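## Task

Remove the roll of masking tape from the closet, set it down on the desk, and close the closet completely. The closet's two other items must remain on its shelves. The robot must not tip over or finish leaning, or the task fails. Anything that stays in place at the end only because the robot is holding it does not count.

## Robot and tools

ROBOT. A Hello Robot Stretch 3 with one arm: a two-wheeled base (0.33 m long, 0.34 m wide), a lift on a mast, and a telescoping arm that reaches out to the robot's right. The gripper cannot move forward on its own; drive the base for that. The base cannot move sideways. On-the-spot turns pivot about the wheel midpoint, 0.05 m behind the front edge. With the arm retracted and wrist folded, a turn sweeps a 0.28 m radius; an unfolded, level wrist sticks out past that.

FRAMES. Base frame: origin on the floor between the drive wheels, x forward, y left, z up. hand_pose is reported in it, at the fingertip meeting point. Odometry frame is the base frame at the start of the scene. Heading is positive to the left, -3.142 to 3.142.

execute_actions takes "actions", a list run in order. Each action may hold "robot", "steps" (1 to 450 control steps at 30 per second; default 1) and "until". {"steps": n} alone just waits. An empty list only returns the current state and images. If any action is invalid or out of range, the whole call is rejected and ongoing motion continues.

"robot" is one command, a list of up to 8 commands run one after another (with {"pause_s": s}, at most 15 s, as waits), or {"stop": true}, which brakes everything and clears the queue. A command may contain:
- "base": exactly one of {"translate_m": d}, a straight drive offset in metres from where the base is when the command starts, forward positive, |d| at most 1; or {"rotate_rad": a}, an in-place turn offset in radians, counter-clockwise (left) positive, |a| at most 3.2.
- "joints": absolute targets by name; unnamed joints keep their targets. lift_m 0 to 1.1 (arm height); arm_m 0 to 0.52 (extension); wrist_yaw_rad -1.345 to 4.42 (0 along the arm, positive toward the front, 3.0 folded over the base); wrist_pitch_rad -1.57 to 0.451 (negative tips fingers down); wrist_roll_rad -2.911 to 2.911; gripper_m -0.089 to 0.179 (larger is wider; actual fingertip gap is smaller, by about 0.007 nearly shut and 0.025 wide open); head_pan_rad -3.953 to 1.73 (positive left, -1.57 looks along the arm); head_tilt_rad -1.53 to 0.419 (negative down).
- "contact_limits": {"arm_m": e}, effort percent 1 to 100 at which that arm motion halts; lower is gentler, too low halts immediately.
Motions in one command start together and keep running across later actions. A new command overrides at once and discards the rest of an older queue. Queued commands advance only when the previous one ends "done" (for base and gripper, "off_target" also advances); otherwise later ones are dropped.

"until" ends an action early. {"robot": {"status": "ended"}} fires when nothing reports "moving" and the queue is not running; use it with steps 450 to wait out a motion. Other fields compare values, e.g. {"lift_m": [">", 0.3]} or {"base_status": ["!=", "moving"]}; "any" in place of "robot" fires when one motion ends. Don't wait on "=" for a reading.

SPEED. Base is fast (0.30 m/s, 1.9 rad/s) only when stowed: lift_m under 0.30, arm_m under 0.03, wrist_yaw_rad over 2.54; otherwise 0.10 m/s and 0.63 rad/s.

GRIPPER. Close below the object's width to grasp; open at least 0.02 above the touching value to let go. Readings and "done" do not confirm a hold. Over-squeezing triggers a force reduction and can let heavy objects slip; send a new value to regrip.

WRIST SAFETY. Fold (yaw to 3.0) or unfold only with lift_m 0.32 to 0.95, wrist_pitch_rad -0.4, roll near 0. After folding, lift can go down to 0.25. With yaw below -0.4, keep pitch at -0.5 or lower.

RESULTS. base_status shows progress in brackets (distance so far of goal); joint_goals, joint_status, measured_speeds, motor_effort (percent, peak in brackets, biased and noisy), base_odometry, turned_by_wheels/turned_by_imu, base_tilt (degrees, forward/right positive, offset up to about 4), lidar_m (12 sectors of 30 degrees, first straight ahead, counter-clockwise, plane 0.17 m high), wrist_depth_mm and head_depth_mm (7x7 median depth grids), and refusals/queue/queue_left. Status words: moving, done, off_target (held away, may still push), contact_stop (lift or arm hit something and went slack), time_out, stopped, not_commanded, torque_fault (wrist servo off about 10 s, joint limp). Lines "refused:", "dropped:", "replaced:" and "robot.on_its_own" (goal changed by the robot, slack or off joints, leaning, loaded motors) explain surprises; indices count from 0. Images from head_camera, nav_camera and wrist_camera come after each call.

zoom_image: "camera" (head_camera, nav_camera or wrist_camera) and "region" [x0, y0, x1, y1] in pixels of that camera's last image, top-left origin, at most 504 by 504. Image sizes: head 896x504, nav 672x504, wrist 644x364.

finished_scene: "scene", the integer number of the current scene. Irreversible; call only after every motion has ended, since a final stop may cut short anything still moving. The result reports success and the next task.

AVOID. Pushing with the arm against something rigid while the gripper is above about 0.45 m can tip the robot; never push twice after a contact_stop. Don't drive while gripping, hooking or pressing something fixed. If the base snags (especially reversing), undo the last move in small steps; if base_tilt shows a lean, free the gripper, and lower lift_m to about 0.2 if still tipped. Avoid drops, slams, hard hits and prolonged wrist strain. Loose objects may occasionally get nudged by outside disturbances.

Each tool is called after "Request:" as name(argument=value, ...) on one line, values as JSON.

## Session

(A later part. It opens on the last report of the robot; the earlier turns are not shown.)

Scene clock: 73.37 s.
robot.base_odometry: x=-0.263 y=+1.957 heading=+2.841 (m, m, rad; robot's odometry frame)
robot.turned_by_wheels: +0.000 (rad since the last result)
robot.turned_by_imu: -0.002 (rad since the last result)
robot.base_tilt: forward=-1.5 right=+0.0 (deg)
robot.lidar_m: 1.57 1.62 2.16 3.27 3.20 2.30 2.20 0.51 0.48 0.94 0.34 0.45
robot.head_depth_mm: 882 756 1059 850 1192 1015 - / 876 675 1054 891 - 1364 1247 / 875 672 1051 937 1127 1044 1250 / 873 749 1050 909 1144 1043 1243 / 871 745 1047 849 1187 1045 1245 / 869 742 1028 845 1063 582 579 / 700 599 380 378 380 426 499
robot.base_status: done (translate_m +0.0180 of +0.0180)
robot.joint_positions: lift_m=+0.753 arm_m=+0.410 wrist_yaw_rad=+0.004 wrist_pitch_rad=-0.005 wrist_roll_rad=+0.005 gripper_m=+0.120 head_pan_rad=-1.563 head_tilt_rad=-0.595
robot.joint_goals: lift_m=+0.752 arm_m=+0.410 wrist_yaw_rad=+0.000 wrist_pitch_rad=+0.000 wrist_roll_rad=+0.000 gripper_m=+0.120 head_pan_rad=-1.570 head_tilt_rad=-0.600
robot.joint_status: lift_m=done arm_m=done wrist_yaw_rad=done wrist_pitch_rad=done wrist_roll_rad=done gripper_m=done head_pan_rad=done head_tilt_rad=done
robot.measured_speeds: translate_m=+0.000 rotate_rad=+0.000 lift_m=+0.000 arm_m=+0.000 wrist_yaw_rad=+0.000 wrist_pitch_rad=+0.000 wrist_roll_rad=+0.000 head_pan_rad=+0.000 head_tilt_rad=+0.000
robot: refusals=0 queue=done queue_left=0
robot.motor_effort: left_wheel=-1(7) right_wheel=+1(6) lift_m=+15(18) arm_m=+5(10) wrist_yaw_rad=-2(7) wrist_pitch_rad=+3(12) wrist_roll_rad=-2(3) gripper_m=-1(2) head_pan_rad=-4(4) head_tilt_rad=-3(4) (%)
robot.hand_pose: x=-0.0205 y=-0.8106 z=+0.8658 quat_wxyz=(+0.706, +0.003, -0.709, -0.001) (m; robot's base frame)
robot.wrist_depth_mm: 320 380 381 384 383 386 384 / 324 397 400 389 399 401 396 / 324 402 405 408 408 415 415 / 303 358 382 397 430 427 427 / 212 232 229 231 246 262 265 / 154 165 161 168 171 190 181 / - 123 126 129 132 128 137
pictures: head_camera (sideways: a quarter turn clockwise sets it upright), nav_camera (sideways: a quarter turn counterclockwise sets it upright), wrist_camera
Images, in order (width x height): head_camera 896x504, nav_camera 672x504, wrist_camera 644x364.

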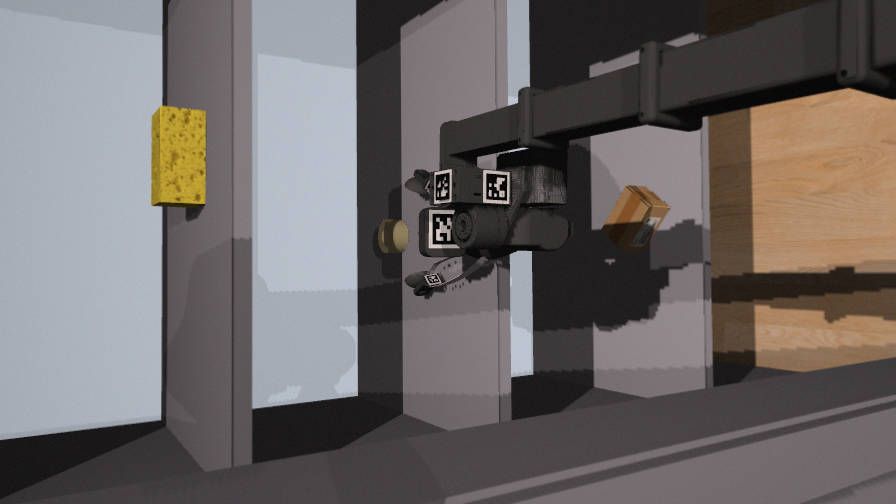

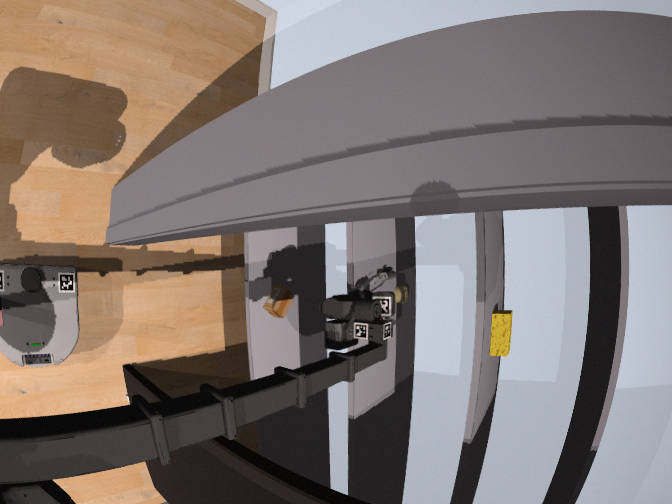

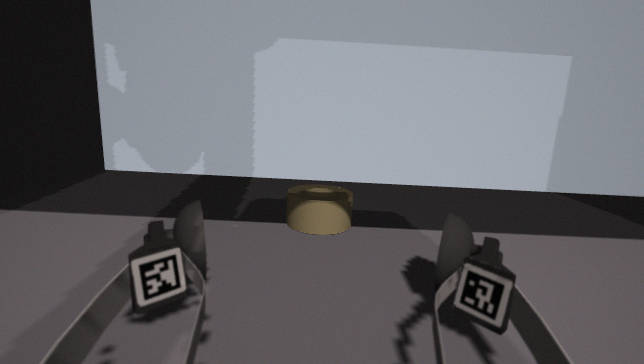

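Request:
execute_actions(actions=[{"robot":[{"joints":{"lift_m":0.76,"arm_m":0.51}},{"joints":{"gripper_m":0.01}},{"joints":{"lift_m":0.80}}],"steps":450,"until":{"robot":{"status":"ended"}}}])

Scene clock: 75.87 s.
robot.base_odometry: x=-0.263 y=+1.957 heading=+2.841 (m, m, rad; robot's odometry frame)
robot.turned_by_wheels: +0.000 (rad since the last result)
robot.turned_by_imu: -0.029 (rad since the last result)
robot.base_tilt: forward=-1.8 right=-0.3 (deg)
robot.lidar_m: 1.58 1.62 2.11 3.25 3.29 2.32 2.19 0.52 0.48 1.06 0.34 0.44
robot.head_depth_mm: 895 759 1079 894 1190 1049 - / 888 759 1072 893 - 1373 1213 / 885 678 1067 - 1185 1046 1248 / 878 698 1058 815 1186 1036 1242 / 874 754 1046 848 1187 1044 1244 / 871 748 1038 847 1109 985 666 / 823 696 791 439 432 440 498
robot.base_status: done (translate_m +0.0180 of +0.0180)
robot.joint_positions: lift_m=+0.767 arm_m=+0.509 wrist_yaw_rad=+0.001 wrist_pitch_rad=+0.021 wrist_roll_rad=+0.011 gripper_m=+0.120 head_pan_rad=-1.564 head_tilt_rad=-0.597
robot.joint_goals: lift_m=+0.767 arm_m=+0.510 wrist_yaw_rad=+0.000 wrist_pitch_rad=+0.000 wrist_roll_rad=+0.000 gripper_m=+0.120 head_pan_rad=-1.570 head_tilt_rad=-0.600
robot.joint_status: lift_m=contact_stop arm_m=done wrist_yaw_rad=done wrist_pitch_rad=done wrist_roll_rad=done gripper_m=done head_pan_rad=done head_tilt_rad=done
robot.measured_speeds: translate_m=+0.000 rotate_rad=+0.000 lift_m=+0.007 arm_m=+0.000 wrist_yaw_rad=+0.000 wrist_pitch_rad=+0.000 wrist_roll_rad=+0.000 head_pan_rad=+0.000 head_tilt_rad=+0.000
robot: refusals=0 queue=dropped queue_left=0
robot.on_its_own: lift_m is slack since a contact_stop, until your next command for it (your +0.760 is given up)
robot.motor_effort: left_wheel=+1(26) right_wheel=+1(2) lift_m=+19(40) arm_m=+6(21) wrist_yaw_rad=-1(13) wrist_pitch_rad=-12(91) wrist_roll_rad=-4(4) gripper_m=-1(1) head_pan_rad=-3(4) head_tilt_rad=-1(3) (%)
robot.hand_pose: x=-0.0212 y=-0.9111 z=+0.8873 quat_wxyz=(+0.703, -0.007, -0.711, +0.007) (m; robot's base frame)
robot.wrist_depth_mm: 287 290 294 296 303 305 309 / 299 299 305 306 308 314 320 / 306 307 313 314 327 324 328 / 317 316 324 325 331 337 339 / 297 311 316 332 338 339 345 / 210 - 178 225 228 252 240 / - 163 143 164 174 168 181
pictures: head_camera (sideways: a quarter turn clockwise sets it upright), nav_camera (sideways: a quarter turn counterclockwise sets it upright), wrist_camera
dropped: robot: command 0 of its queue: lift_m: contact_stop
Images, in order (width x height): head_camera 896x504, nav_camera 672x504, wrist_camera 644x364.

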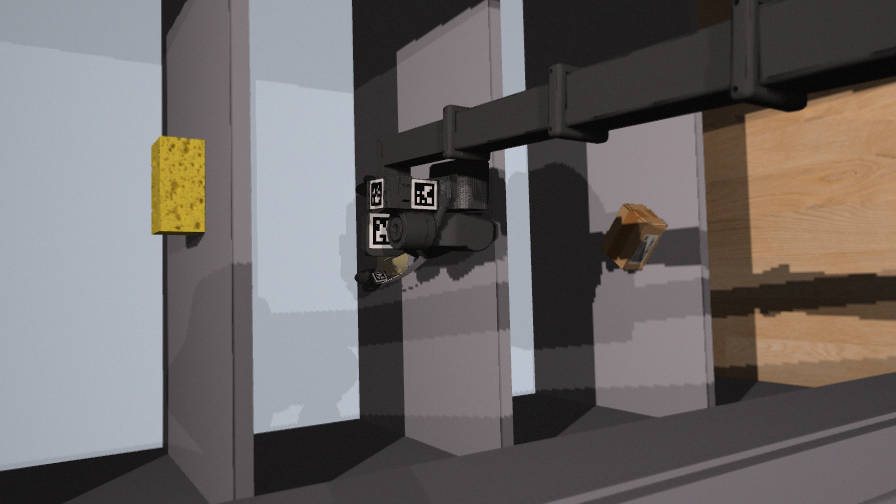

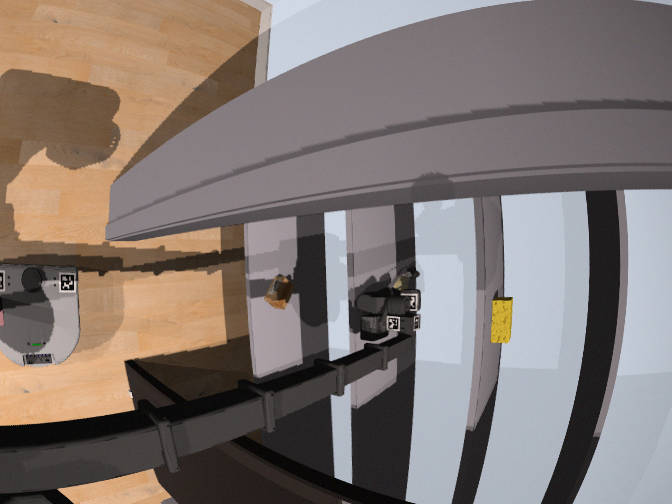

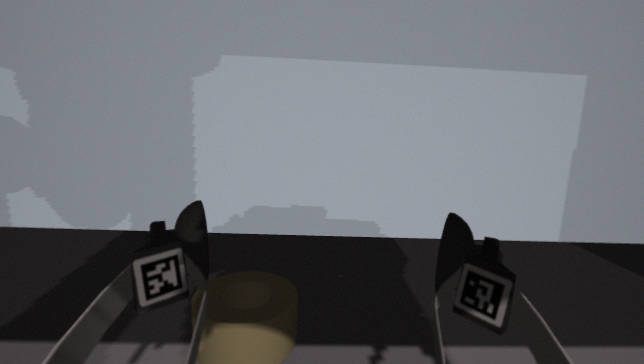

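Request:
execute_actions(actions=[{"robot":[{"joints":{"lift_m":0.80,"wrist_pitch_rad":0}},{"base":{"translate_m":0.03}},{"joints":{"wrist_pitch_rad":-0.2}}],"steps":450,"until":{"robot":{"status":"ended"}}}])

Scene clock: 79.27 s.
robot.base_odometry: x=-0.291 y=+1.966 heading=+2.841 (m, m, rad; robot's odometry frame)
robot.turned_by_wheels: +0.000 (rad since the last result)
robot.turned_by_imu: -0.002 (rad since the last result)
robot.base_tilt: forward=-1.7 right=+0.0 (deg)
robot.lidar_m: 1.55 1.58 2.07 3.24 3.34 2.35 2.22 0.52 0.50 0.96 0.33 0.44
robot.head_depth_mm: 887 744 1074 887 1229 - - / 880 677 1066 888 1145 1368 1242 / 878 673 1056 776 1182 1043 1242 / 876 737 1050 793 1181 1039 1245 / 869 736 1043 843 1178 1040 1240 / 865 730 1024 806 1071 515 528 / 707 342 336 331 363 408 499
robot.base_status: done (translate_m +0.0300 of +0.0300)
robot.joint_positions: lift_m=+0.800 arm_m=+0.510 wrist_yaw_rad=+0.001 wrist_pitch_rad=-0.195 wrist_roll_rad=+0.005 gripper_m=+0.120 head_pan_rad=-1.564 head_tilt_rad=-0.597
robot.joint_goals: lift_m=+0.800 arm_m=+0.510 wrist_yaw_rad=+0.000 wrist_pitch_rad=-0.200 wrist_roll_rad=+0.000 gripper_m=+0.120 head_pan_rad=-1.570 head_tilt_rad=-0.600
robot.joint_status: lift_m=done arm_m=done wrist_yaw_rad=done wrist_pitch_rad=done wrist_roll_rad=done gripper_m=done head_pan_rad=done head_tilt_rad=done
robot.measured_speeds: translate_m=+0.000 rotate_rad=+0.000 lift_m=+0.000 arm_m=+0.000 wrist_yaw_rad=+0.000 wrist_pitch_rad=+0.000 wrist_roll_rad=+0.000 head_pan_rad=+0.000 head_tilt_rad=+0.000
robot: refusals=0 queue=done queue_left=0
robot.motor_effort: left_wheel=+1(6) right_wheel=-1(4) lift_m=+37(38) arm_m=+3(6) wrist_yaw_rad=+0(0) wrist_pitch_rad=-3(12) wrist_roll_rad=-2(4) gripper_m=+0(0) head_pan_rad=-3(3) head_tilt_rad=-1(2) (%)
robot.hand_pose: x=-0.0213 y=-0.9014 z=+0.8650 quat_wxyz=(+0.702, +0.069, -0.705, -0.069) (m; robot's base frame)
robot.wrist_depth_mm: 271 272 275 280 281 281 286 / 289 287 290 296 298 299 303 / 305 308 308 314 318 319 328 / 262 271 280 288 297 307 323 / 199 207 207 174 217 226 228 / 158 - 159 147 170 183 177 / - 133 136 138 141 138 145
pictures: head_camera (sideways: a quarter turn clockwise sets it upright), nav_camera (sideways: a quarter turn counterclockwise sets it upright), wrist_camera
Images, in order (width x height): head_camera 896x504, nav_camera 672x504, wrist_camera 644x364.

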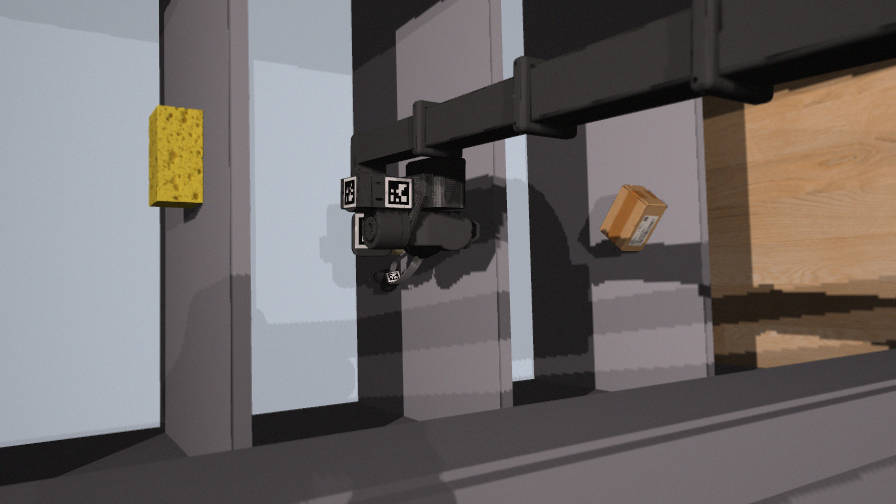

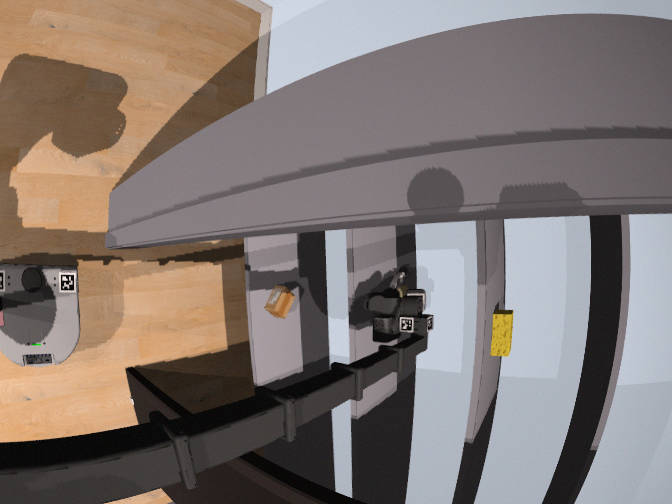

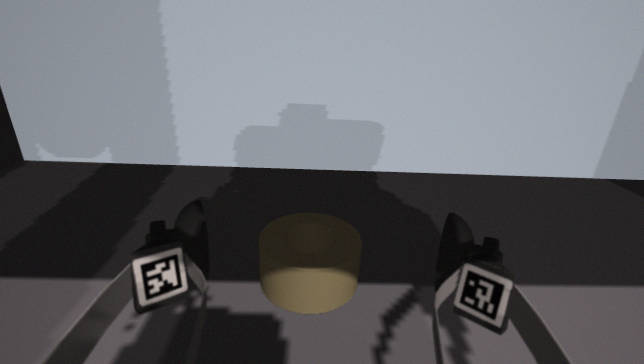

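Tips touch the shelf; raise slightly and close.

Request:
execute_actions(actions=[{"robot":[{"joints":{"lift_m":0.807}},{"joints":{"gripper_m":0.01}},{"joints":{"lift_m":0.84}}],"steps":450,"until":{"robot":{"status":"ended"}}}])

Scene clock: 82.57 s.
robot.base_odometry: x=-0.291 y=+1.966 heading=+2.841 (m, m, rad; robot's odometry frame)
robot.turned_by_wheels: +0.000 (rad since the last result)
robot.turned_by_imu: -0.001 (rad since the last result)
robot.base_tilt: forward=-1.5 right=+0.1 (deg)
robot.lidar_m: 1.54 1.58 2.07 3.27 3.36 2.35 2.22 0.52 0.50 0.95 0.33 0.43
robot.head_depth_mm: 891 744 1072 887 1272 - 1212 / 882 676 1064 - 1144 1359 1240 / 876 674 1044 810 1185 1045 1240 / 873 736 1046 809 1180 1041 1242 / 869 736 1041 842 1179 1044 1239 / 860 730 1021 807 1070 516 528 / 707 343 335 331 363 408 499
robot.base_status: done (translate_m +0.0300 of +0.0300)
robot.joint_positions: lift_m=+0.840 arm_m=+0.510 wrist_yaw_rad=+0.002 wrist_pitch_rad=-0.221 wrist_roll_rad=+0.005 gripper_m=+0.011 head_pan_rad=-1.564 head_tilt_rad=-0.597
robot.joint_goals: lift_m=+0.840 arm_m=+0.510 wrist_yaw_rad=+0.000 wrist_pitch_rad=-0.200 wrist_roll_rad=+0.000 gripper_m=+0.010 head_pan_rad=-1.570 head_tilt_rad=-0.600
robot.joint_status: lift_m=done arm_m=done wrist_yaw_rad=done wrist_pitch_rad=done wrist_roll_rad=done gripper_m=done head_pan_rad=done head_tilt_rad=done
robot.measured_speeds: translate_m=+0.000 rotate_rad=+0.000 lift_m=+0.000 arm_m=+0.000 wrist_yaw_rad=+0.000 wrist_pitch_rad=+0.000 wrist_roll_rad=+0.000 head_pan_rad=+0.000 head_tilt_rad=+0.000
robot: refusals=0 queue=done queue_left=0
robot.motor_effort: left_wheel=+2(2) right_wheel=-1(1) lift_m=+39(38) arm_m=+3(3) wrist_yaw_rad=-2(2) wrist_pitch_rad=+12(13) wrist_roll_rad=-2(2) gripper_m=-17(91) head_pan_rad=-3(3) head_tilt_rad=-2(1) (%)
robot.hand_pose: x=-0.0210 y=-0.8994 z=+0.8985 quat_wxyz=(+0.701, +0.079, -0.704, -0.078) (m; robot's base frame)
robot.wrist_depth_mm: 272 274 273 275 280 282 285 / 287 291 290 295 300 299 305 / 308 309 313 316 319 324 324 / 323 325 330 339 339 339 350 / 251 257 273 176 294 280 288 / 202 207 - 149 - 222 227 / 169 172 175 179 181 185 186
pictures: head_camera (sideways: a quarter turn clockwise sets it upright), nav_camera (sideways: a quarter turn counterclockwise sets it upright), wrist_camera
Images, in order (width x height): head_camera 896x504, nav_camera 672x504, wrist_camera 644x364.

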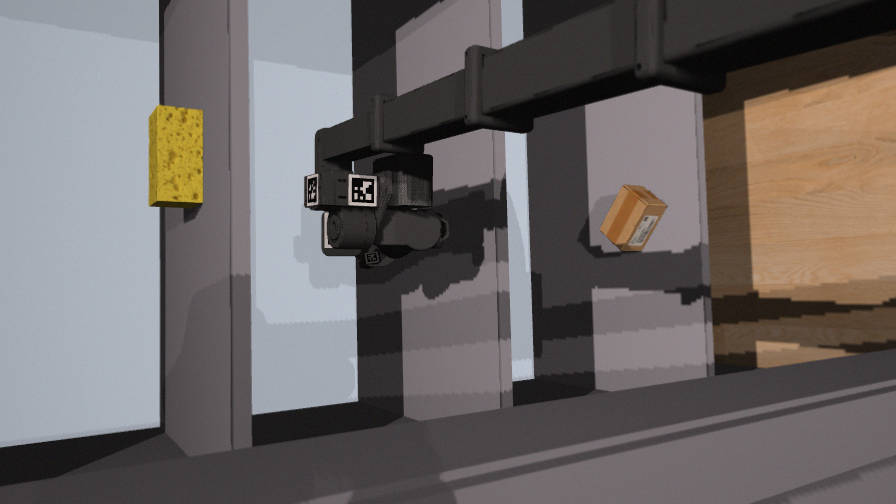

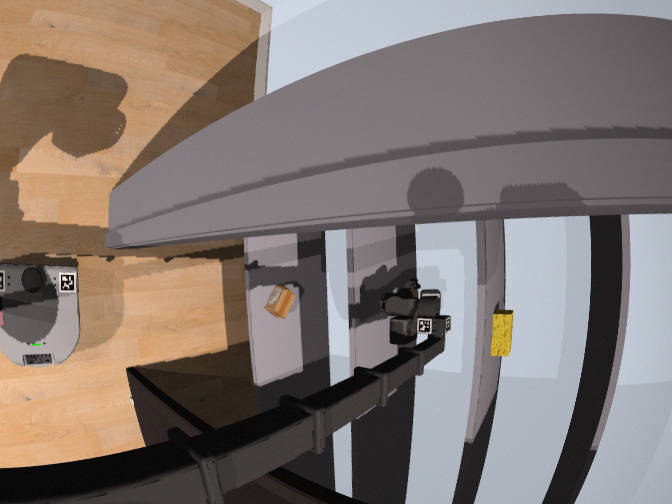

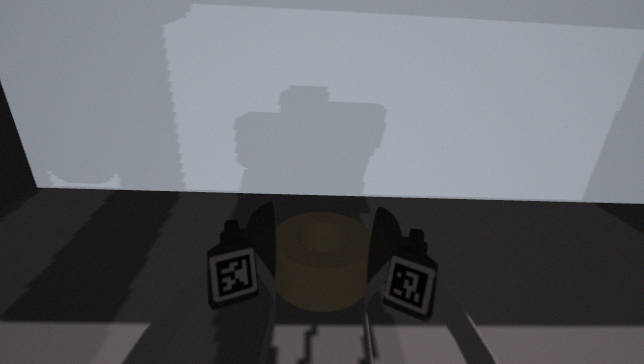

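Request:
execute_actions(actions=[{"robot":[{"joints":{"arm_m":0.0},"base":{"translate_m":-0.2}},{"joints":{"wrist_pitch_rad":-0.4}},{"joints":{"wrist_yaw_rad":2.85}},{"base":{"rotate_rad":1.62},"joints":{"lift_m":0.29,"head_pan_rad":0,"head_tilt_rad":-0.5}},{"base":{"translate_m":1.0}},{"base":{"translate_m":0.9}}],"steps":450,"until":{"robot":{"status":"ended"}}},{"steps":450,"until":{"robot":{"status":"ended"}}},{"steps":450,"until":{"robot":{"status":"ended"}}}])

Scene clock: 106.77 s.
robot.base_odometry: x=-0.573 y=+0.066 heading=-1.822 (m, m, rad; robot's odometry frame)
robot.turned_by_wheels: +1.620 (rad since the last result)
robot.turned_by_imu: +1.618 (rad since the last result)
robot.base_tilt: forward=-1.7 right=-0.1 (deg)
robot.lidar_m: 1.35 1.86 2.05 2.03 2.13 2.34 2.23 2.46 1.78 1.71 1.77 1.88
robot.head_depth_mm: 1502 1634 1772 1978 2028 1597 1315 / 1507 1630 1766 1955 2024 1594 1311 / 1500 1615 1777 1966 2018 1595 1307 / 1500 1616 1771 1952 2021 1590 1307 / 1490 1615 1746 1944 2025 1584 1307 / 1488 1609 1722 1248 1827 1568 1308 / 1483 1610 1716 1245 2015 1595 1310
robot.base_status: done (translate_m +0.9000 of +0.9000)
robot.joint_positions: lift_m=+0.290 arm_m=+0.001 wrist_yaw_rad=+2.849 wrist_pitch_rad=-0.420 wrist_roll_rad=+0.004 gripper_m=+0.011 head_pan_rad=-0.007 head_tilt_rad=-0.506
robot.joint_goals: lift_m=+0.290 arm_m=+0.000 wrist_yaw_rad=+2.850 wrist_pitch_rad=-0.400 wrist_roll_rad=+0.000 gripper_m=+0.010 head_pan_rad=+0.000 head_tilt_rad=-0.500
robot.joint_status: lift_m=done arm_m=done wrist_yaw_rad=done wrist_pitch_rad=done wrist_roll_rad=done gripper_m=done head_pan_rad=done head_tilt_rad=done
robot.measured_speeds: translate_m=+0.000 rotate_rad=+0.000 lift_m=+0.000 arm_m=+0.000 wrist_yaw_rad=+0.000 wrist_pitch_rad=+0.000 wrist_roll_rad=+0.000 head_pan_rad=+0.000 head_tilt_rad=+0.000
robot: refusals=0 queue=done queue_left=0
robot.motor_effort: left_wheel=-4(9) right_wheel=+1(6) lift_m=+17(42) arm_m=-2(5) wrist_yaw_rad=+1(3) wrist_pitch_rad=+12(13) wrist_roll_rad=-1(2) gripper_m=-17(17) head_pan_rad=+3(44) head_tilt_rad=+3(17) (%)
robot.hand_pose: x=+0.0434 y=+0.0684 z=+0.3027 quat_wxyz=(+0.247, +0.707, +0.045, +0.661) (m; robot's base frame)
robot.wrist_depth_mm: - - - - - - - / - - - - - - - / - 875 903 927 931 958 992 / 654 709 703 717 722 750 753 / 556 - 599 175 616 611 606 / 481 - - 150 - 505 521 / - - - 435 437 448 450
pictures: head_camera (sideways: a quarter turn clockwise sets it upright), nav_camera (sideways: a quarter turn counterclockwise sets it upright), wrist_camera
Images, in order (width x height): head_camera 896x504, nav_camera 672x504, wrist_camera 644x364.

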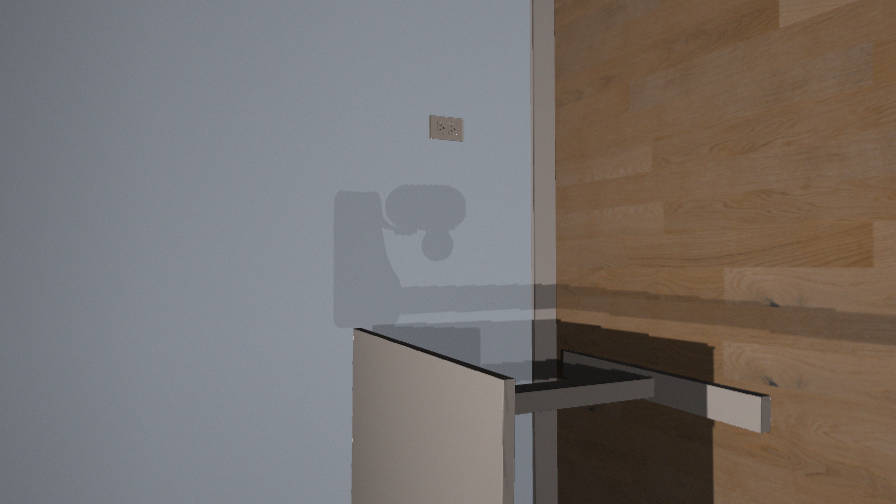

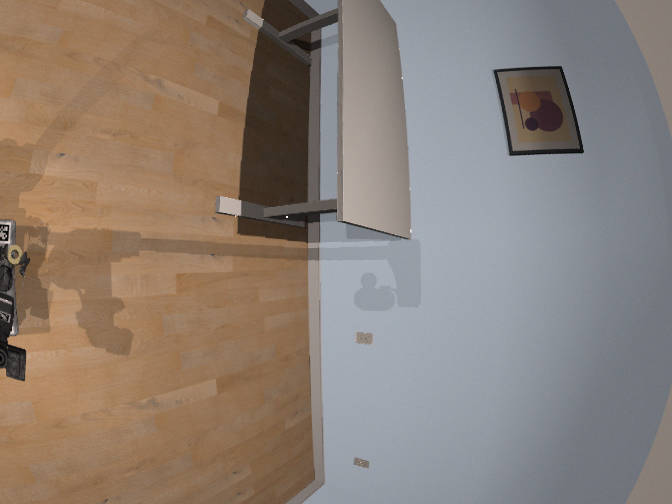

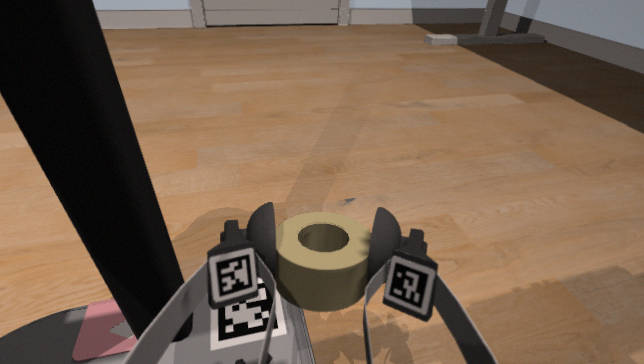

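Request:
execute_actions(actions=[{"robot":[{"base":{"translate_m":0.4}},{"base":{"rotate_rad":1.571},"joints":{"head_pan_rad":-1.57,"head_tilt_rad":-0.7}},{"base":{"translate_m":0.45}},{"joints":{"lift_m":0.76}},{"joints":{"wrist_yaw_rad":0}},{"joints":{"wrist_pitch_rad":-0.2,"arm_m":0.33}}],"steps":450,"until":{"robot":{"status":"ended"}}},{"steps":450,"until":{"robot":{"status":"ended"}}}])

Scene clock: 126.93 s.
robot.base_odometry: x=-0.237 y=-0.433 heading=-0.251 (m, m, rad; robot's odometry frame)
robot.turned_by_wheels: +1.571 (rad since the last result)
robot.turned_by_imu: +1.559 (rad since the last result)
robot.base_tilt: forward=-1.6 right=-0.1 (deg)
robot.lidar_m: 1.59 1.65 2.24 2.66 2.72 2.25 2.16 2.02 1.45 0.91 1.43 1.44
robot.head_depth_mm: 1169 1306 1478 1700 1671 - - / 1163 1305 1428 995 - 1351 1174 / 1165 1296 1229 - 1402 1382 1188 / 1160 1299 1236 957 1580 1380 1187 / 1162 1294 1235 922 1520 1385 1181 / 1163 1289 1233 920 1531 1380 1183 / 1158 1289 1228 917 1521 1379 1182
robot.base_status: done (translate_m +0.4500 of +0.4500)
robot.joint_positions: lift_m=+0.760 arm_m=+0.330 wrist_yaw_rad=+0.000 wrist_pitch_rad=-0.225 wrist_roll_rad=+0.004 gripper_m=+0.011 head_pan_rad=-1.563 head_tilt_rad=-0.692
robot.joint_goals: lift_m=+0.760 arm_m=+0.330 wrist_yaw_rad=+0.000 wrist_pitch_rad=-0.200 wrist_roll_rad=+0.000 gripper_m=+0.010 head_pan_rad=-1.570 head_tilt_rad=-0.700
robot.joint_status: lift_m=done arm_m=done wrist_yaw_rad=done wrist_pitch_rad=done wrist_roll_rad=done gripper_m=done head_pan_rad=done head_tilt_rad=done
robot.measured_speeds: translate_m=+0.000 rotate_rad=+0.000 lift_m=+0.000 arm_m=+0.000 wrist_yaw_rad=+0.000 wrist_pitch_rad=+0.000 wrist_roll_rad=+0.000 head_pan_rad=+0.000 head_tilt_rad=+0.000
robot: refusals=0 queue=done queue_left=0
robot.motor_effort: left_wheel=-4(13) right_wheel=+2(8) lift_m=+39(39) arm_m=+3(4) wrist_yaw_rad=-1(3) wrist_pitch_rad=+15(16) wrist_roll_rad=-2(2) gripper_m=-18(17) head_pan_rad=-4(45) head_tilt_rad=-5(25) (%)
robot.hand_pose: x=-0.0214 y=-0.7190 z=+0.8176 quat_wxyz=(+0.702, +0.080, -0.704, -0.080) (m; robot's base frame)
robot.wrist_depth_mm: 737 735 766 738 731 752 731 / 793 793 783 785 787 766 810 / 592 620 647 674 698 833 853 / 412 424 432 441 463 874 868 / 316 314 342 176 364 348 985 / 252 260 - 150 - 278 - / 213 215 220 222 224 230 232
pictures: head_camera (sideways: a quarter turn clockwise sets it upright), nav_camera (sideways: a quarter turn counterclockwise sets it upright), wrist_camera
Images, in order (width x height): head_camera 896x504, nav_camera 672x504, wrist_camera 644x364.

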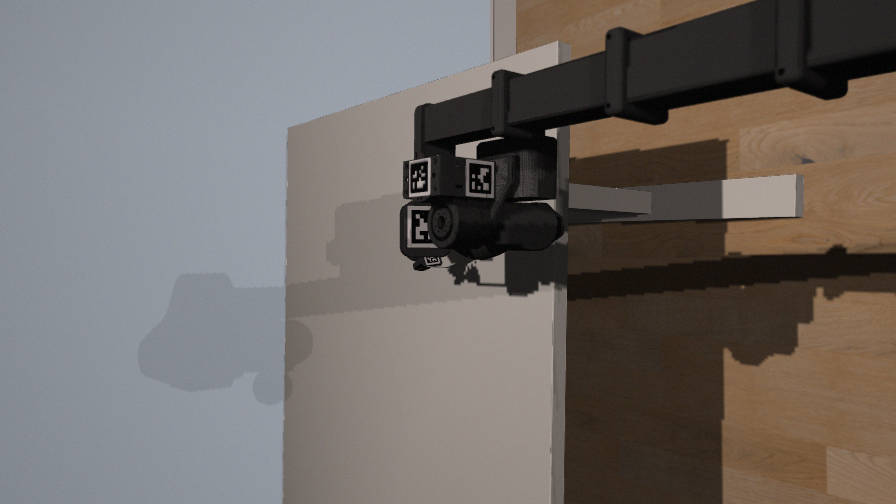

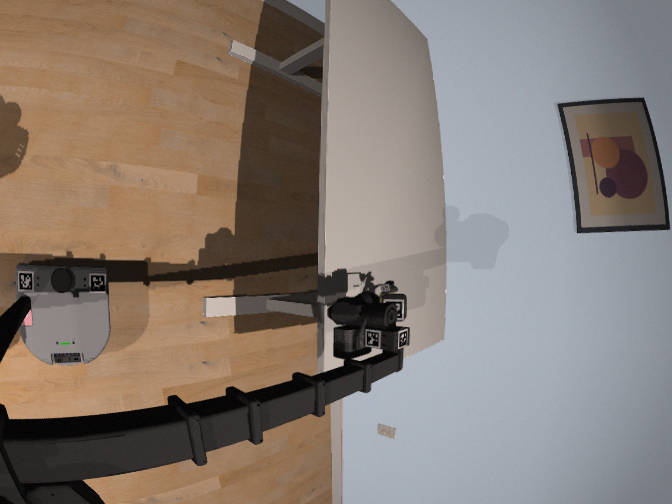

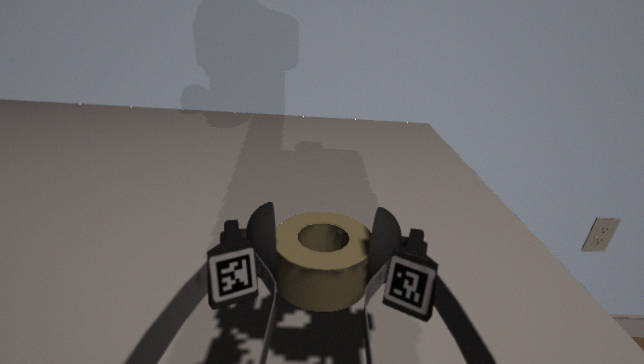

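Request:
execute_actions(actions=[{"robot":{"joints":{"lift_m":0.688}},"steps":450,"until":{"robot":{"status":"ended"}}},{"robot":{"joints":{"gripper_m":0.12}},"steps":450,"until":{"robot":{"status":"ended"}}},{"robot":[{"joints":{"lift_m":0.75}},{"joints":{"arm_m":0.0,"wrist_pitch_rad":-0.4,"gripper_m":0}},{"joints":{"wrist_yaw_rad":2.85}},{"joints":{"lift_m":0.29}},{"base":{"translate_m":-0.86}},{"base":{"rotate_rad":1.585},"joints":{"head_pan_rad":-0.6,"head_tilt_rad":-0.4}},{"base":{"translate_m":1.0}}],"steps":450,"until":{"robot":{"status":"ended"}}},{"steps":450,"until":{"robot":{"status":"ended"}}},{"steps":450,"until":{"robot":{"status":"ended"}}}])

Scene clock: 155.03 s.
robot.base_odometry: x=-0.834 y=+0.753 heading=+1.334 (m, m, rad; robot's odometry frame)
robot.turned_by_wheels: +1.585 (rad since the last result)
robot.turned_by_imu: +1.567 (rad since the last result)
robot.base_tilt: forward=-1.7 right=+0.0 (deg)
robot.lidar_m: 1.61 1.92 1.38 1.32 1.36 1.84 2.41 2.05 2.53 2.45 2.53 1.75
robot.head_depth_mm: 2516 2631 2763 2887 2324 1751 1419 / 2737 2949 3089 3142 2350 1759 1417 / 1824 1950 2125 2297 2326 1759 1414 / 1737 1834 1982 2142 2229 1751 1411 / 1594 1700 1811 1941 2074 1759 1403 / 1498 1593 1679 1787 1929 1748 1400 / 1437 1564 2145 2335 2320 1757 1412
robot.base_status: done (translate_m +1.0000 of +1.0000)
robot.joint_positions: lift_m=+0.290 arm_m=+0.001 wrist_yaw_rad=+2.849 wrist_pitch_rad=-0.418 wrist_roll_rad=+0.003 gripper_m=+0.000 head_pan_rad=-0.607 head_tilt_rad=-0.408
robot.joint_goals: lift_m=+0.290 arm_m=+0.000 wrist_yaw_rad=+2.850 wrist_pitch_rad=-0.400 wrist_roll_rad=+0.000 gripper_m=+0.000 head_pan_rad=-0.600 head_tilt_rad=-0.400
robot.joint_status: lift_m=done arm_m=done wrist_yaw_rad=done wrist_pitch_rad=done wrist_roll_rad=done gripper_m=done head_pan_rad=done head_tilt_rad=done
robot.measured_speeds: translate_m=+0.000 rotate_rad=+0.000 lift_m=+0.000 arm_m=+0.000 wrist_yaw_rad=+0.000 wrist_pitch_rad=+0.000 wrist_roll_rad=+0.000 head_pan_rad=+0.000 head_tilt_rad=+0.000
robot: refusals=0 queue=done queue_left=0
robot.motor_effort: left_wheel=-4(14) right_wheel=+2(7) lift_m=+16(39) arm_m=-2(2) wrist_yaw_rad=+2(3) wrist_pitch_rad=+11(15) wrist_roll_rad=-1(1) gripper_m=-3(81) head_pan_rad=+3(44) head_tilt_rad=+5(31) (%)
robot.hand_pose: x=+0.0434 y=+0.0687 z=+0.3032 quat_wxyz=(+0.246, +0.707, +0.044, +0.662) (m; robot's base frame)
robot.wrist_depth_mm: - - - - - - - / - - - - - - - / - 864 883 936 905 952 - / 666 708 703 715 717 735 750 / 560 - 584 - 601 614 610 / 477 - 511 - 511 515 515 / - - - 440 442 448 454
pictures: head_camera (sideways: a quarter turn clockwise sets it upright), nav_camera (sideways: a quarter turn counterclockwise sets it upright), wrist_camera
Images, in order (width x height): head_camera 896x504, nav_camera 672x504, wrist_camera 644x364.

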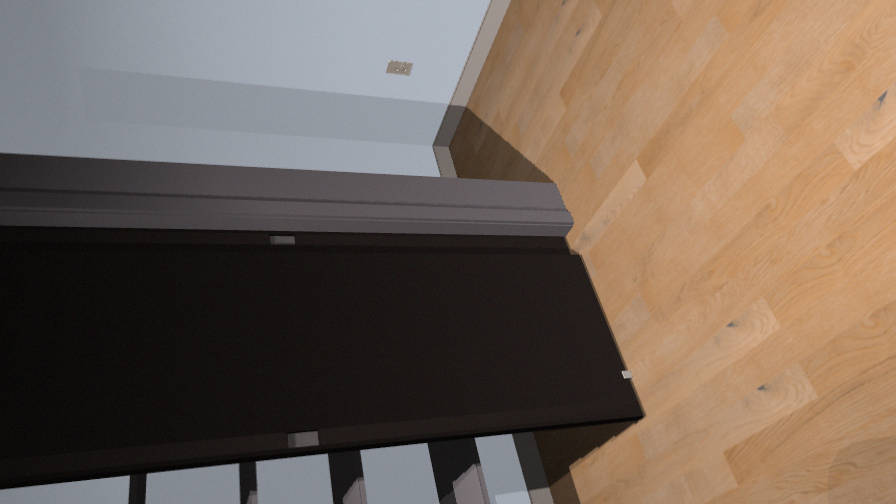

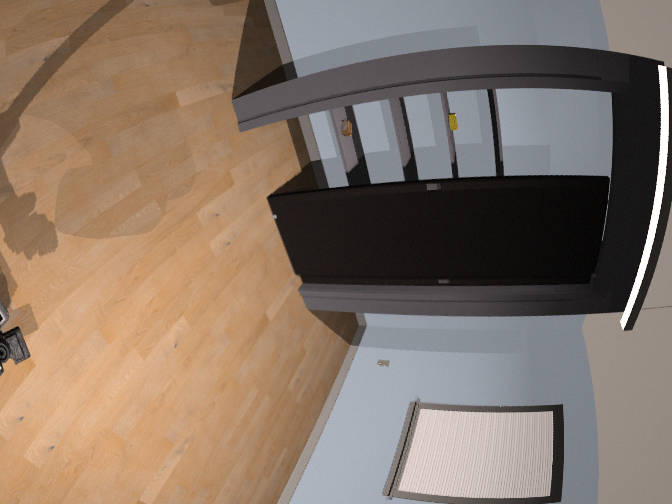

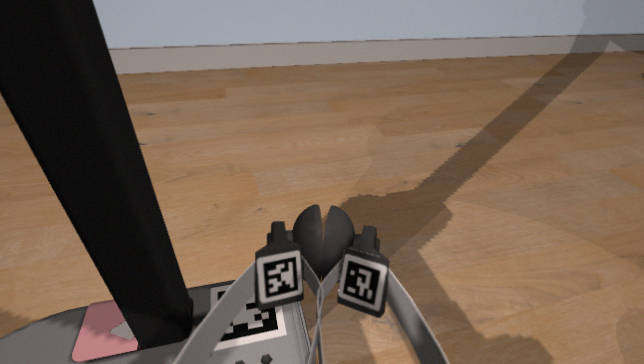

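Request:
execute_actions(actions=[{"robot":{"base":{"translate_m":1.0},"joints":{"head_pan_rad":0,"head_tilt_rad":-0.3}},"steps":450,"until":{"robot":{"status":"ended"}}},{"robot":{"base":{"translate_m":0.17},"joints":{"lift_m":0.6}},"steps":450,"until":{"robot":{"status":"ended"}}},{"robot":{"joints":{"lift_m":0.943,"wrist_yaw_rad":1.57,"wrist_pitch_rad":0,"wrist_roll_rad":-1.57,"arm_m":0.49,"gripper_m":0.0}},"steps":450,"until":{"robot":{"status":"ended"}}}])

Scene clock: 169.97 s.
robot.base_odometry: x=-0.559 y=+1.890 heading=+1.334 (m, m, rad; robot's odometry frame)
robot.turned_by_wheels: +0.000 (rad since the last result)
robot.turned_by_imu: +0.004 (rad since the last result)
robot.base_tilt: forward=-1.6 right=+0.0 (deg)
robot.lidar_m: 0.45 1.23 1.39 1.34 1.39 1.88 3.18 3.47 2.53 2.42 0.74 1.24
robot.head_depth_mm: 1017 1070 1107 1191 1009 1246 1014 / 348 369 391 414 901 1150 1005 / 355 373 391 414 439 463 493 / 360 377 397 420 445 473 506 / 358 377 396 420 444 473 504 / 357 376 396 418 446 480 513 / 998 1044 1110 1174 1239 1316 1398
robot.base_status: done (translate_m +0.1700 of +0.1700)
robot.joint_positions: lift_m=+0.943 arm_m=+0.490 wrist_yaw_rad=+1.570 wrist_pitch_rad=-0.024 wrist_roll_rad=-1.570 gripper_m=+0.000 head_pan_rad=-0.007 head_tilt_rad=-0.308
robot.joint_goals: lift_m=+0.943 arm_m=+0.490 wrist_yaw_rad=+1.570 wrist_pitch_rad=+0.000 wrist_roll_rad=-1.570 gripper_m=+0.000 head_pan_rad=+0.000 head_tilt_rad=-0.300
robot.joint_status: lift_m=done arm_m=done wrist_yaw_rad=done wrist_pitch_rad=done wrist_roll_rad=done gripper_m=done head_pan_rad=done head_tilt_rad=done
robot.measured_speeds: translate_m=+0.000 rotate_rad=+0.000 lift_m=+0.000 arm_m=+0.000 wrist_yaw_rad=+0.000 wrist_pitch_rad=+0.000 wrist_roll_rad=+0.000 head_pan_rad=+0.000 head_tilt_rad=+0.000
robot: refusals=0 queue=done queue_left=0
robot.motor_effort: left_wheel=-3(10) right_wheel=+2(6) lift_m=+38(42) arm_m=+4(3) wrist_yaw_rad=-1(1) wrist_pitch_rad=+14(15) wrist_roll_rad=+0(3) gripper_m=-3(7) head_pan_rad=+4(40) head_tilt_rad=+5(19) (%)
robot.hand_pose: x=+0.2342 y=-0.6347 z=+1.0511 quat_wxyz=(+0.707, +0.009, +0.009, +0.707) (m; robot's base frame)
robot.wrist_depth_mm: - 953 - - - 791 - / - 881 952 - - 797 - / 422 413 408 410 395 395 387 / 437 435 425 425 408 398 397 / 451 448 435 - 419 410 407 / 477 476 462 - 433 428 420 / 487 481 466 457 460 448 437
pictures: head_camera (sideways: a quarter turn clockwise sets it upright), nav_camera (sideways: a quarter turn counterclockwise sets it upright), wrist_camera
Images, in order (width x height): head_camera 896x504, nav_camera 672x504, wrist_camera 644x364.

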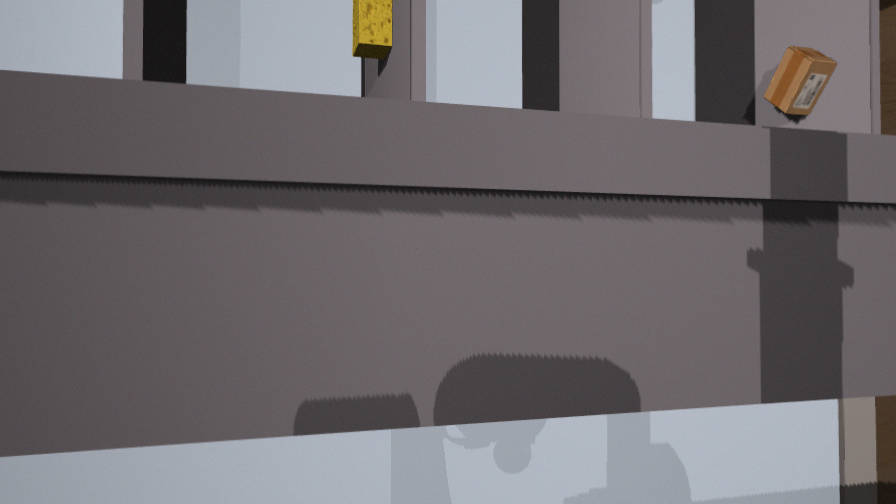

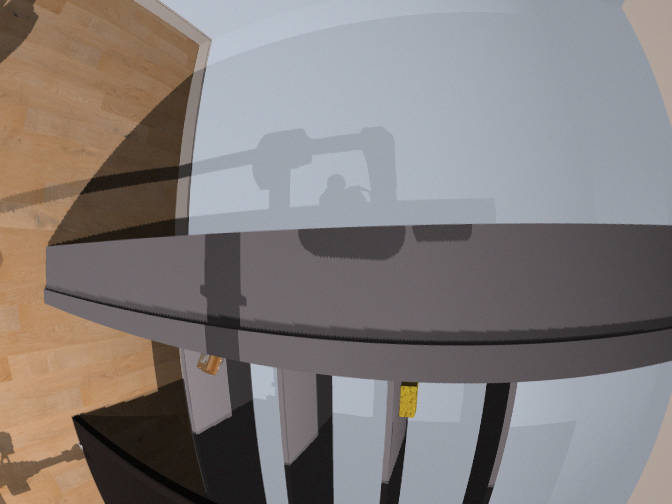

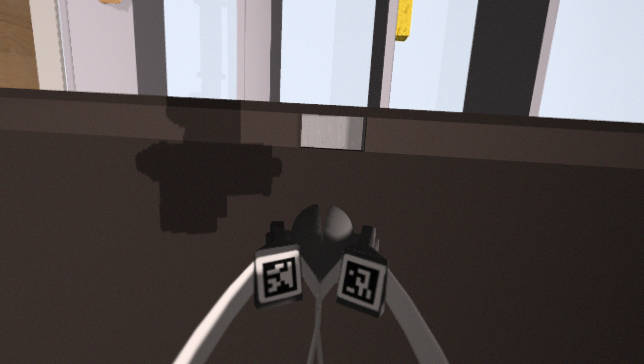

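Request:
execute_actions(actions=[{"robot":{"base":{"translate_m":0.15},"joints":{"lift_m":0.953,"arm_m":0.449}},"steps":450,"until":{"robot":{"status":"ended"}}}])

Scene clock: 173.57 s.
robot.base_odometry: x=-0.524 y=+2.036 heading=+1.334 (m, m, rad; robot's odometry frame)
robot.turned_by_wheels: +0.000 (rad since the last result)
robot.turned_by_imu: -0.001 (rad since the last result)
robot.base_tilt: forward=-1.6 right=+0.0 (deg)
robot.lidar_m: 0.30 0.32 1.40 1.34 1.39 1.88 3.31 3.48 2.53 1.33 0.65 0.31
robot.head_depth_mm: - - - - 982 716 976 / - - - - - 287 303 / - - - - 286 297 314 / - - - - 284 299 319 / - - - - 284 298 318 / - - - - 284 297 317 / - - - - 284 296 320
robot.base_status: done (translate_m +0.1500 of +0.1500)
robot.joint_positions: lift_m=+0.953 arm_m=+0.449 wrist_yaw_rad=+1.570 wrist_pitch_rad=-0.024 wrist_roll_rad=-1.570 gripper_m=+0.000 head_pan_rad=-0.007 head_tilt_rad=-0.308
robot.joint_goals: lift_m=+0.953 arm_m=+0.449 wrist_yaw_rad=+1.570 wrist_pitch_rad=+0.000 wrist_roll_rad=-1.570 gripper_m=+0.000 head_pan_rad=+0.000 head_tilt_rad=-0.300
robot.joint_status: lift_m=done arm_m=done wrist_yaw_rad=done wrist_pitch_rad=done wrist_roll_rad=done gripper_m=done head_pan_rad=done head_tilt_rad=done
robot.measured_speeds: translate_m=+0.000 rotate_rad=+0.000 lift_m=+0.000 arm_m=+0.000 wrist_yaw_rad=+0.000 wrist_pitch_rad=+0.000 wrist_roll_rad=+0.000 head_pan_rad=+0.000 head_tilt_rad=+0.000
robot: refusals=0 queue=done queue_left=0
robot.motor_effort: left_wheel=-3(5) right_wheel=+1(6) lift_m=+38(39) arm_m=-2(0) wrist_yaw_rad=+1(1) wrist_pitch_rad=+14(14) wrist_roll_rad=+0(0) gripper_m=-3(3) head_pan_rad=+4(4) head_tilt_rad=+5(5) (%)
robot.hand_pose: x=+0.2342 y=-0.5943 z=+1.0611 quat_wxyz=(+0.707, +0.009, +0.009, +0.707) (m; robot's base frame)
robot.wrist_depth_mm: 659 894 711 874 880 781 583 / 692 966 721 966 906 774 908 / 653 850 747 966 960 762 940 / 274 269 266 273 255 253 246 / 284 279 278 - 265 261 256 / 295 289 286 - 273 271 262 / 311 303 297 291 285 280 274
pictures: head_camera (sideways: a quarter turn clockwise sets it upright), nav_camera (sideways: a quarter turn counterclockwise sets it upright), wrist_camera
Images, in order (width x height): head_camera 896x504, nav_camera 672x504, wrist_camera 644x364.

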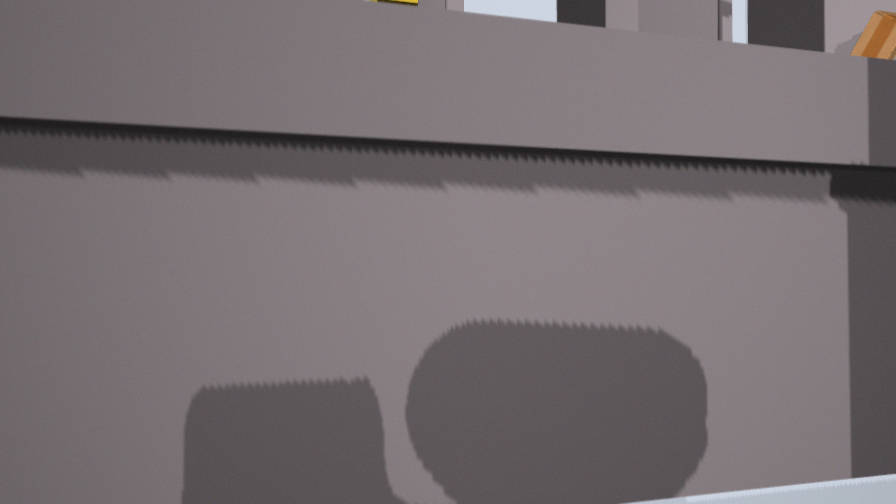

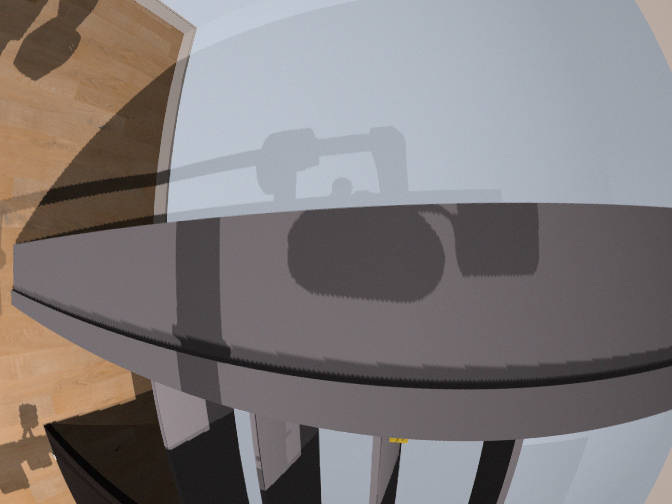

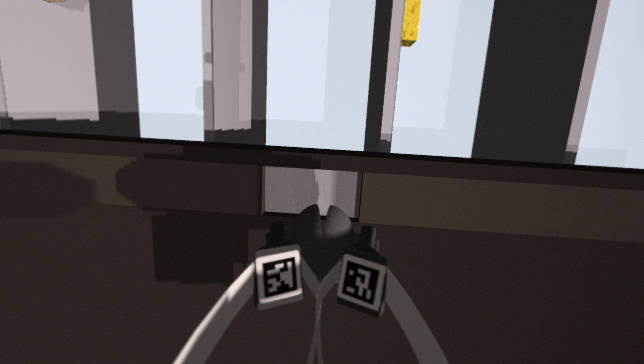

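Request:
execute_actions(actions=[{"robot":{"joints":{"lift_m":0.947,"arm_m":0.447}},"steps":100,"until":{"robot":{"status":"ended"}}},{"robot":{"base":{"translate_m":0.09}},"steps":450,"until":{"robot":{"status":"ended"}}}])

Scene clock: 176.93 s.
robot.base_odometry: x=-0.503 y=+2.124 heading=+1.334 (m, m, rad; robot's odometry frame)
robot.turned_by_wheels: +0.000 (rad since the last result)
robot.turned_by_imu: -0.001 (rad since the last result)
robot.base_tilt: forward=-1.7 right=+0.1 (deg)
robot.lidar_m: 0.21 0.22 1.33 1.34 1.39 1.88 3.39 3.48 2.51 0.96 0.61 0.21
robot.head_depth_mm: - - - - - - - / - - - - - - - / - - - - - - - / - - - - - - - / - - - - - - - / - - - - - - - / - - - - - - -
robot.base_status: done (translate_m +0.0900 of +0.0900)
robot.joint_positions: lift_m=+0.947 arm_m=+0.447 wrist_yaw_rad=+1.570 wrist_pitch_rad=-0.023 wrist_roll_rad=-1.570 gripper_m=+0.000 head_pan_rad=-0.007 head_tilt_rad=-0.308
robot.joint_goals: lift_m=+0.947 arm_m=+0.447 wrist_yaw_rad=+1.570 wrist_pitch_rad=+0.000 wrist_roll_rad=-1.570 gripper_m=+0.000 head_pan_rad=+0.000 head_tilt_rad=-0.300
robot.joint_status: lift_m=done arm_m=done wrist_yaw_rad=done wrist_pitch_rad=done wrist_roll_rad=done gripper_m=done head_pan_rad=done head_tilt_rad=done
robot.measured_speeds: translate_m=+0.000 rotate_rad=+0.000 lift_m=+0.000 arm_m=+0.000 wrist_yaw_rad=+0.000 wrist_pitch_rad=+0.000 wrist_roll_rad=+0.000 head_pan_rad=+0.000 head_tilt_rad=+0.000
robot: refusals=0 queue=done queue_left=0
robot.motor_effort: left_wheel=-4(9) right_wheel=+2(5) lift_m=+16(36) arm_m=-2(1) wrist_yaw_rad=+0(1) wrist_pitch_rad=+14(14) wrist_roll_rad=+0(0) gripper_m=-3(3) head_pan_rad=+4(3) head_tilt_rad=+5(5) (%)
robot.hand_pose: x=+0.2342 y=-0.5923 z=+1.0562 quat_wxyz=(+0.707, +0.009, +0.008, +0.707) (m; robot's base frame)
robot.wrist_depth_mm: 662 851 607 835 618 806 497 / 664 855 621 832 809 763 476 / 669 917 646 881 845 749 504 / 180 178 177 184 175 191 464 / 185 183 181 - 171 168 167 / 192 189 186 - 178 175 172 / 202 198 195 189 185 181 178
pictures: head_camera (sideways: a quarter turn clockwise sets it upright), nav_camera (sideways: a quarter turn counterclockwise sets it upright), wrist_camera
Images, in order (width x height): head_camera 896x504, nav_camera 672x504, wrist_camera 644x364.

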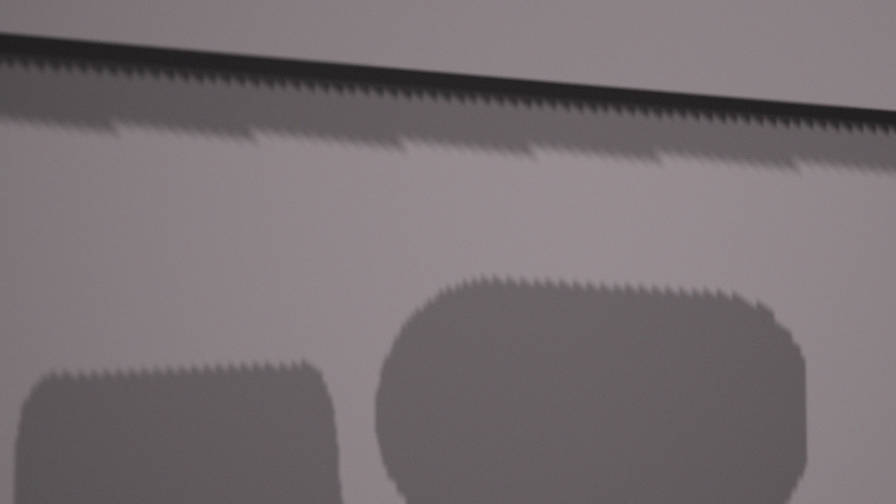

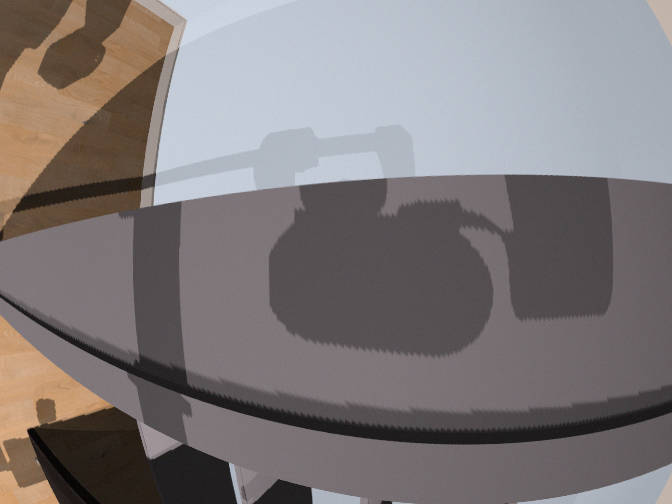

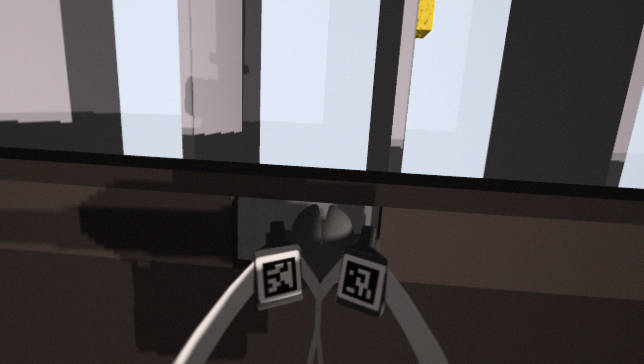

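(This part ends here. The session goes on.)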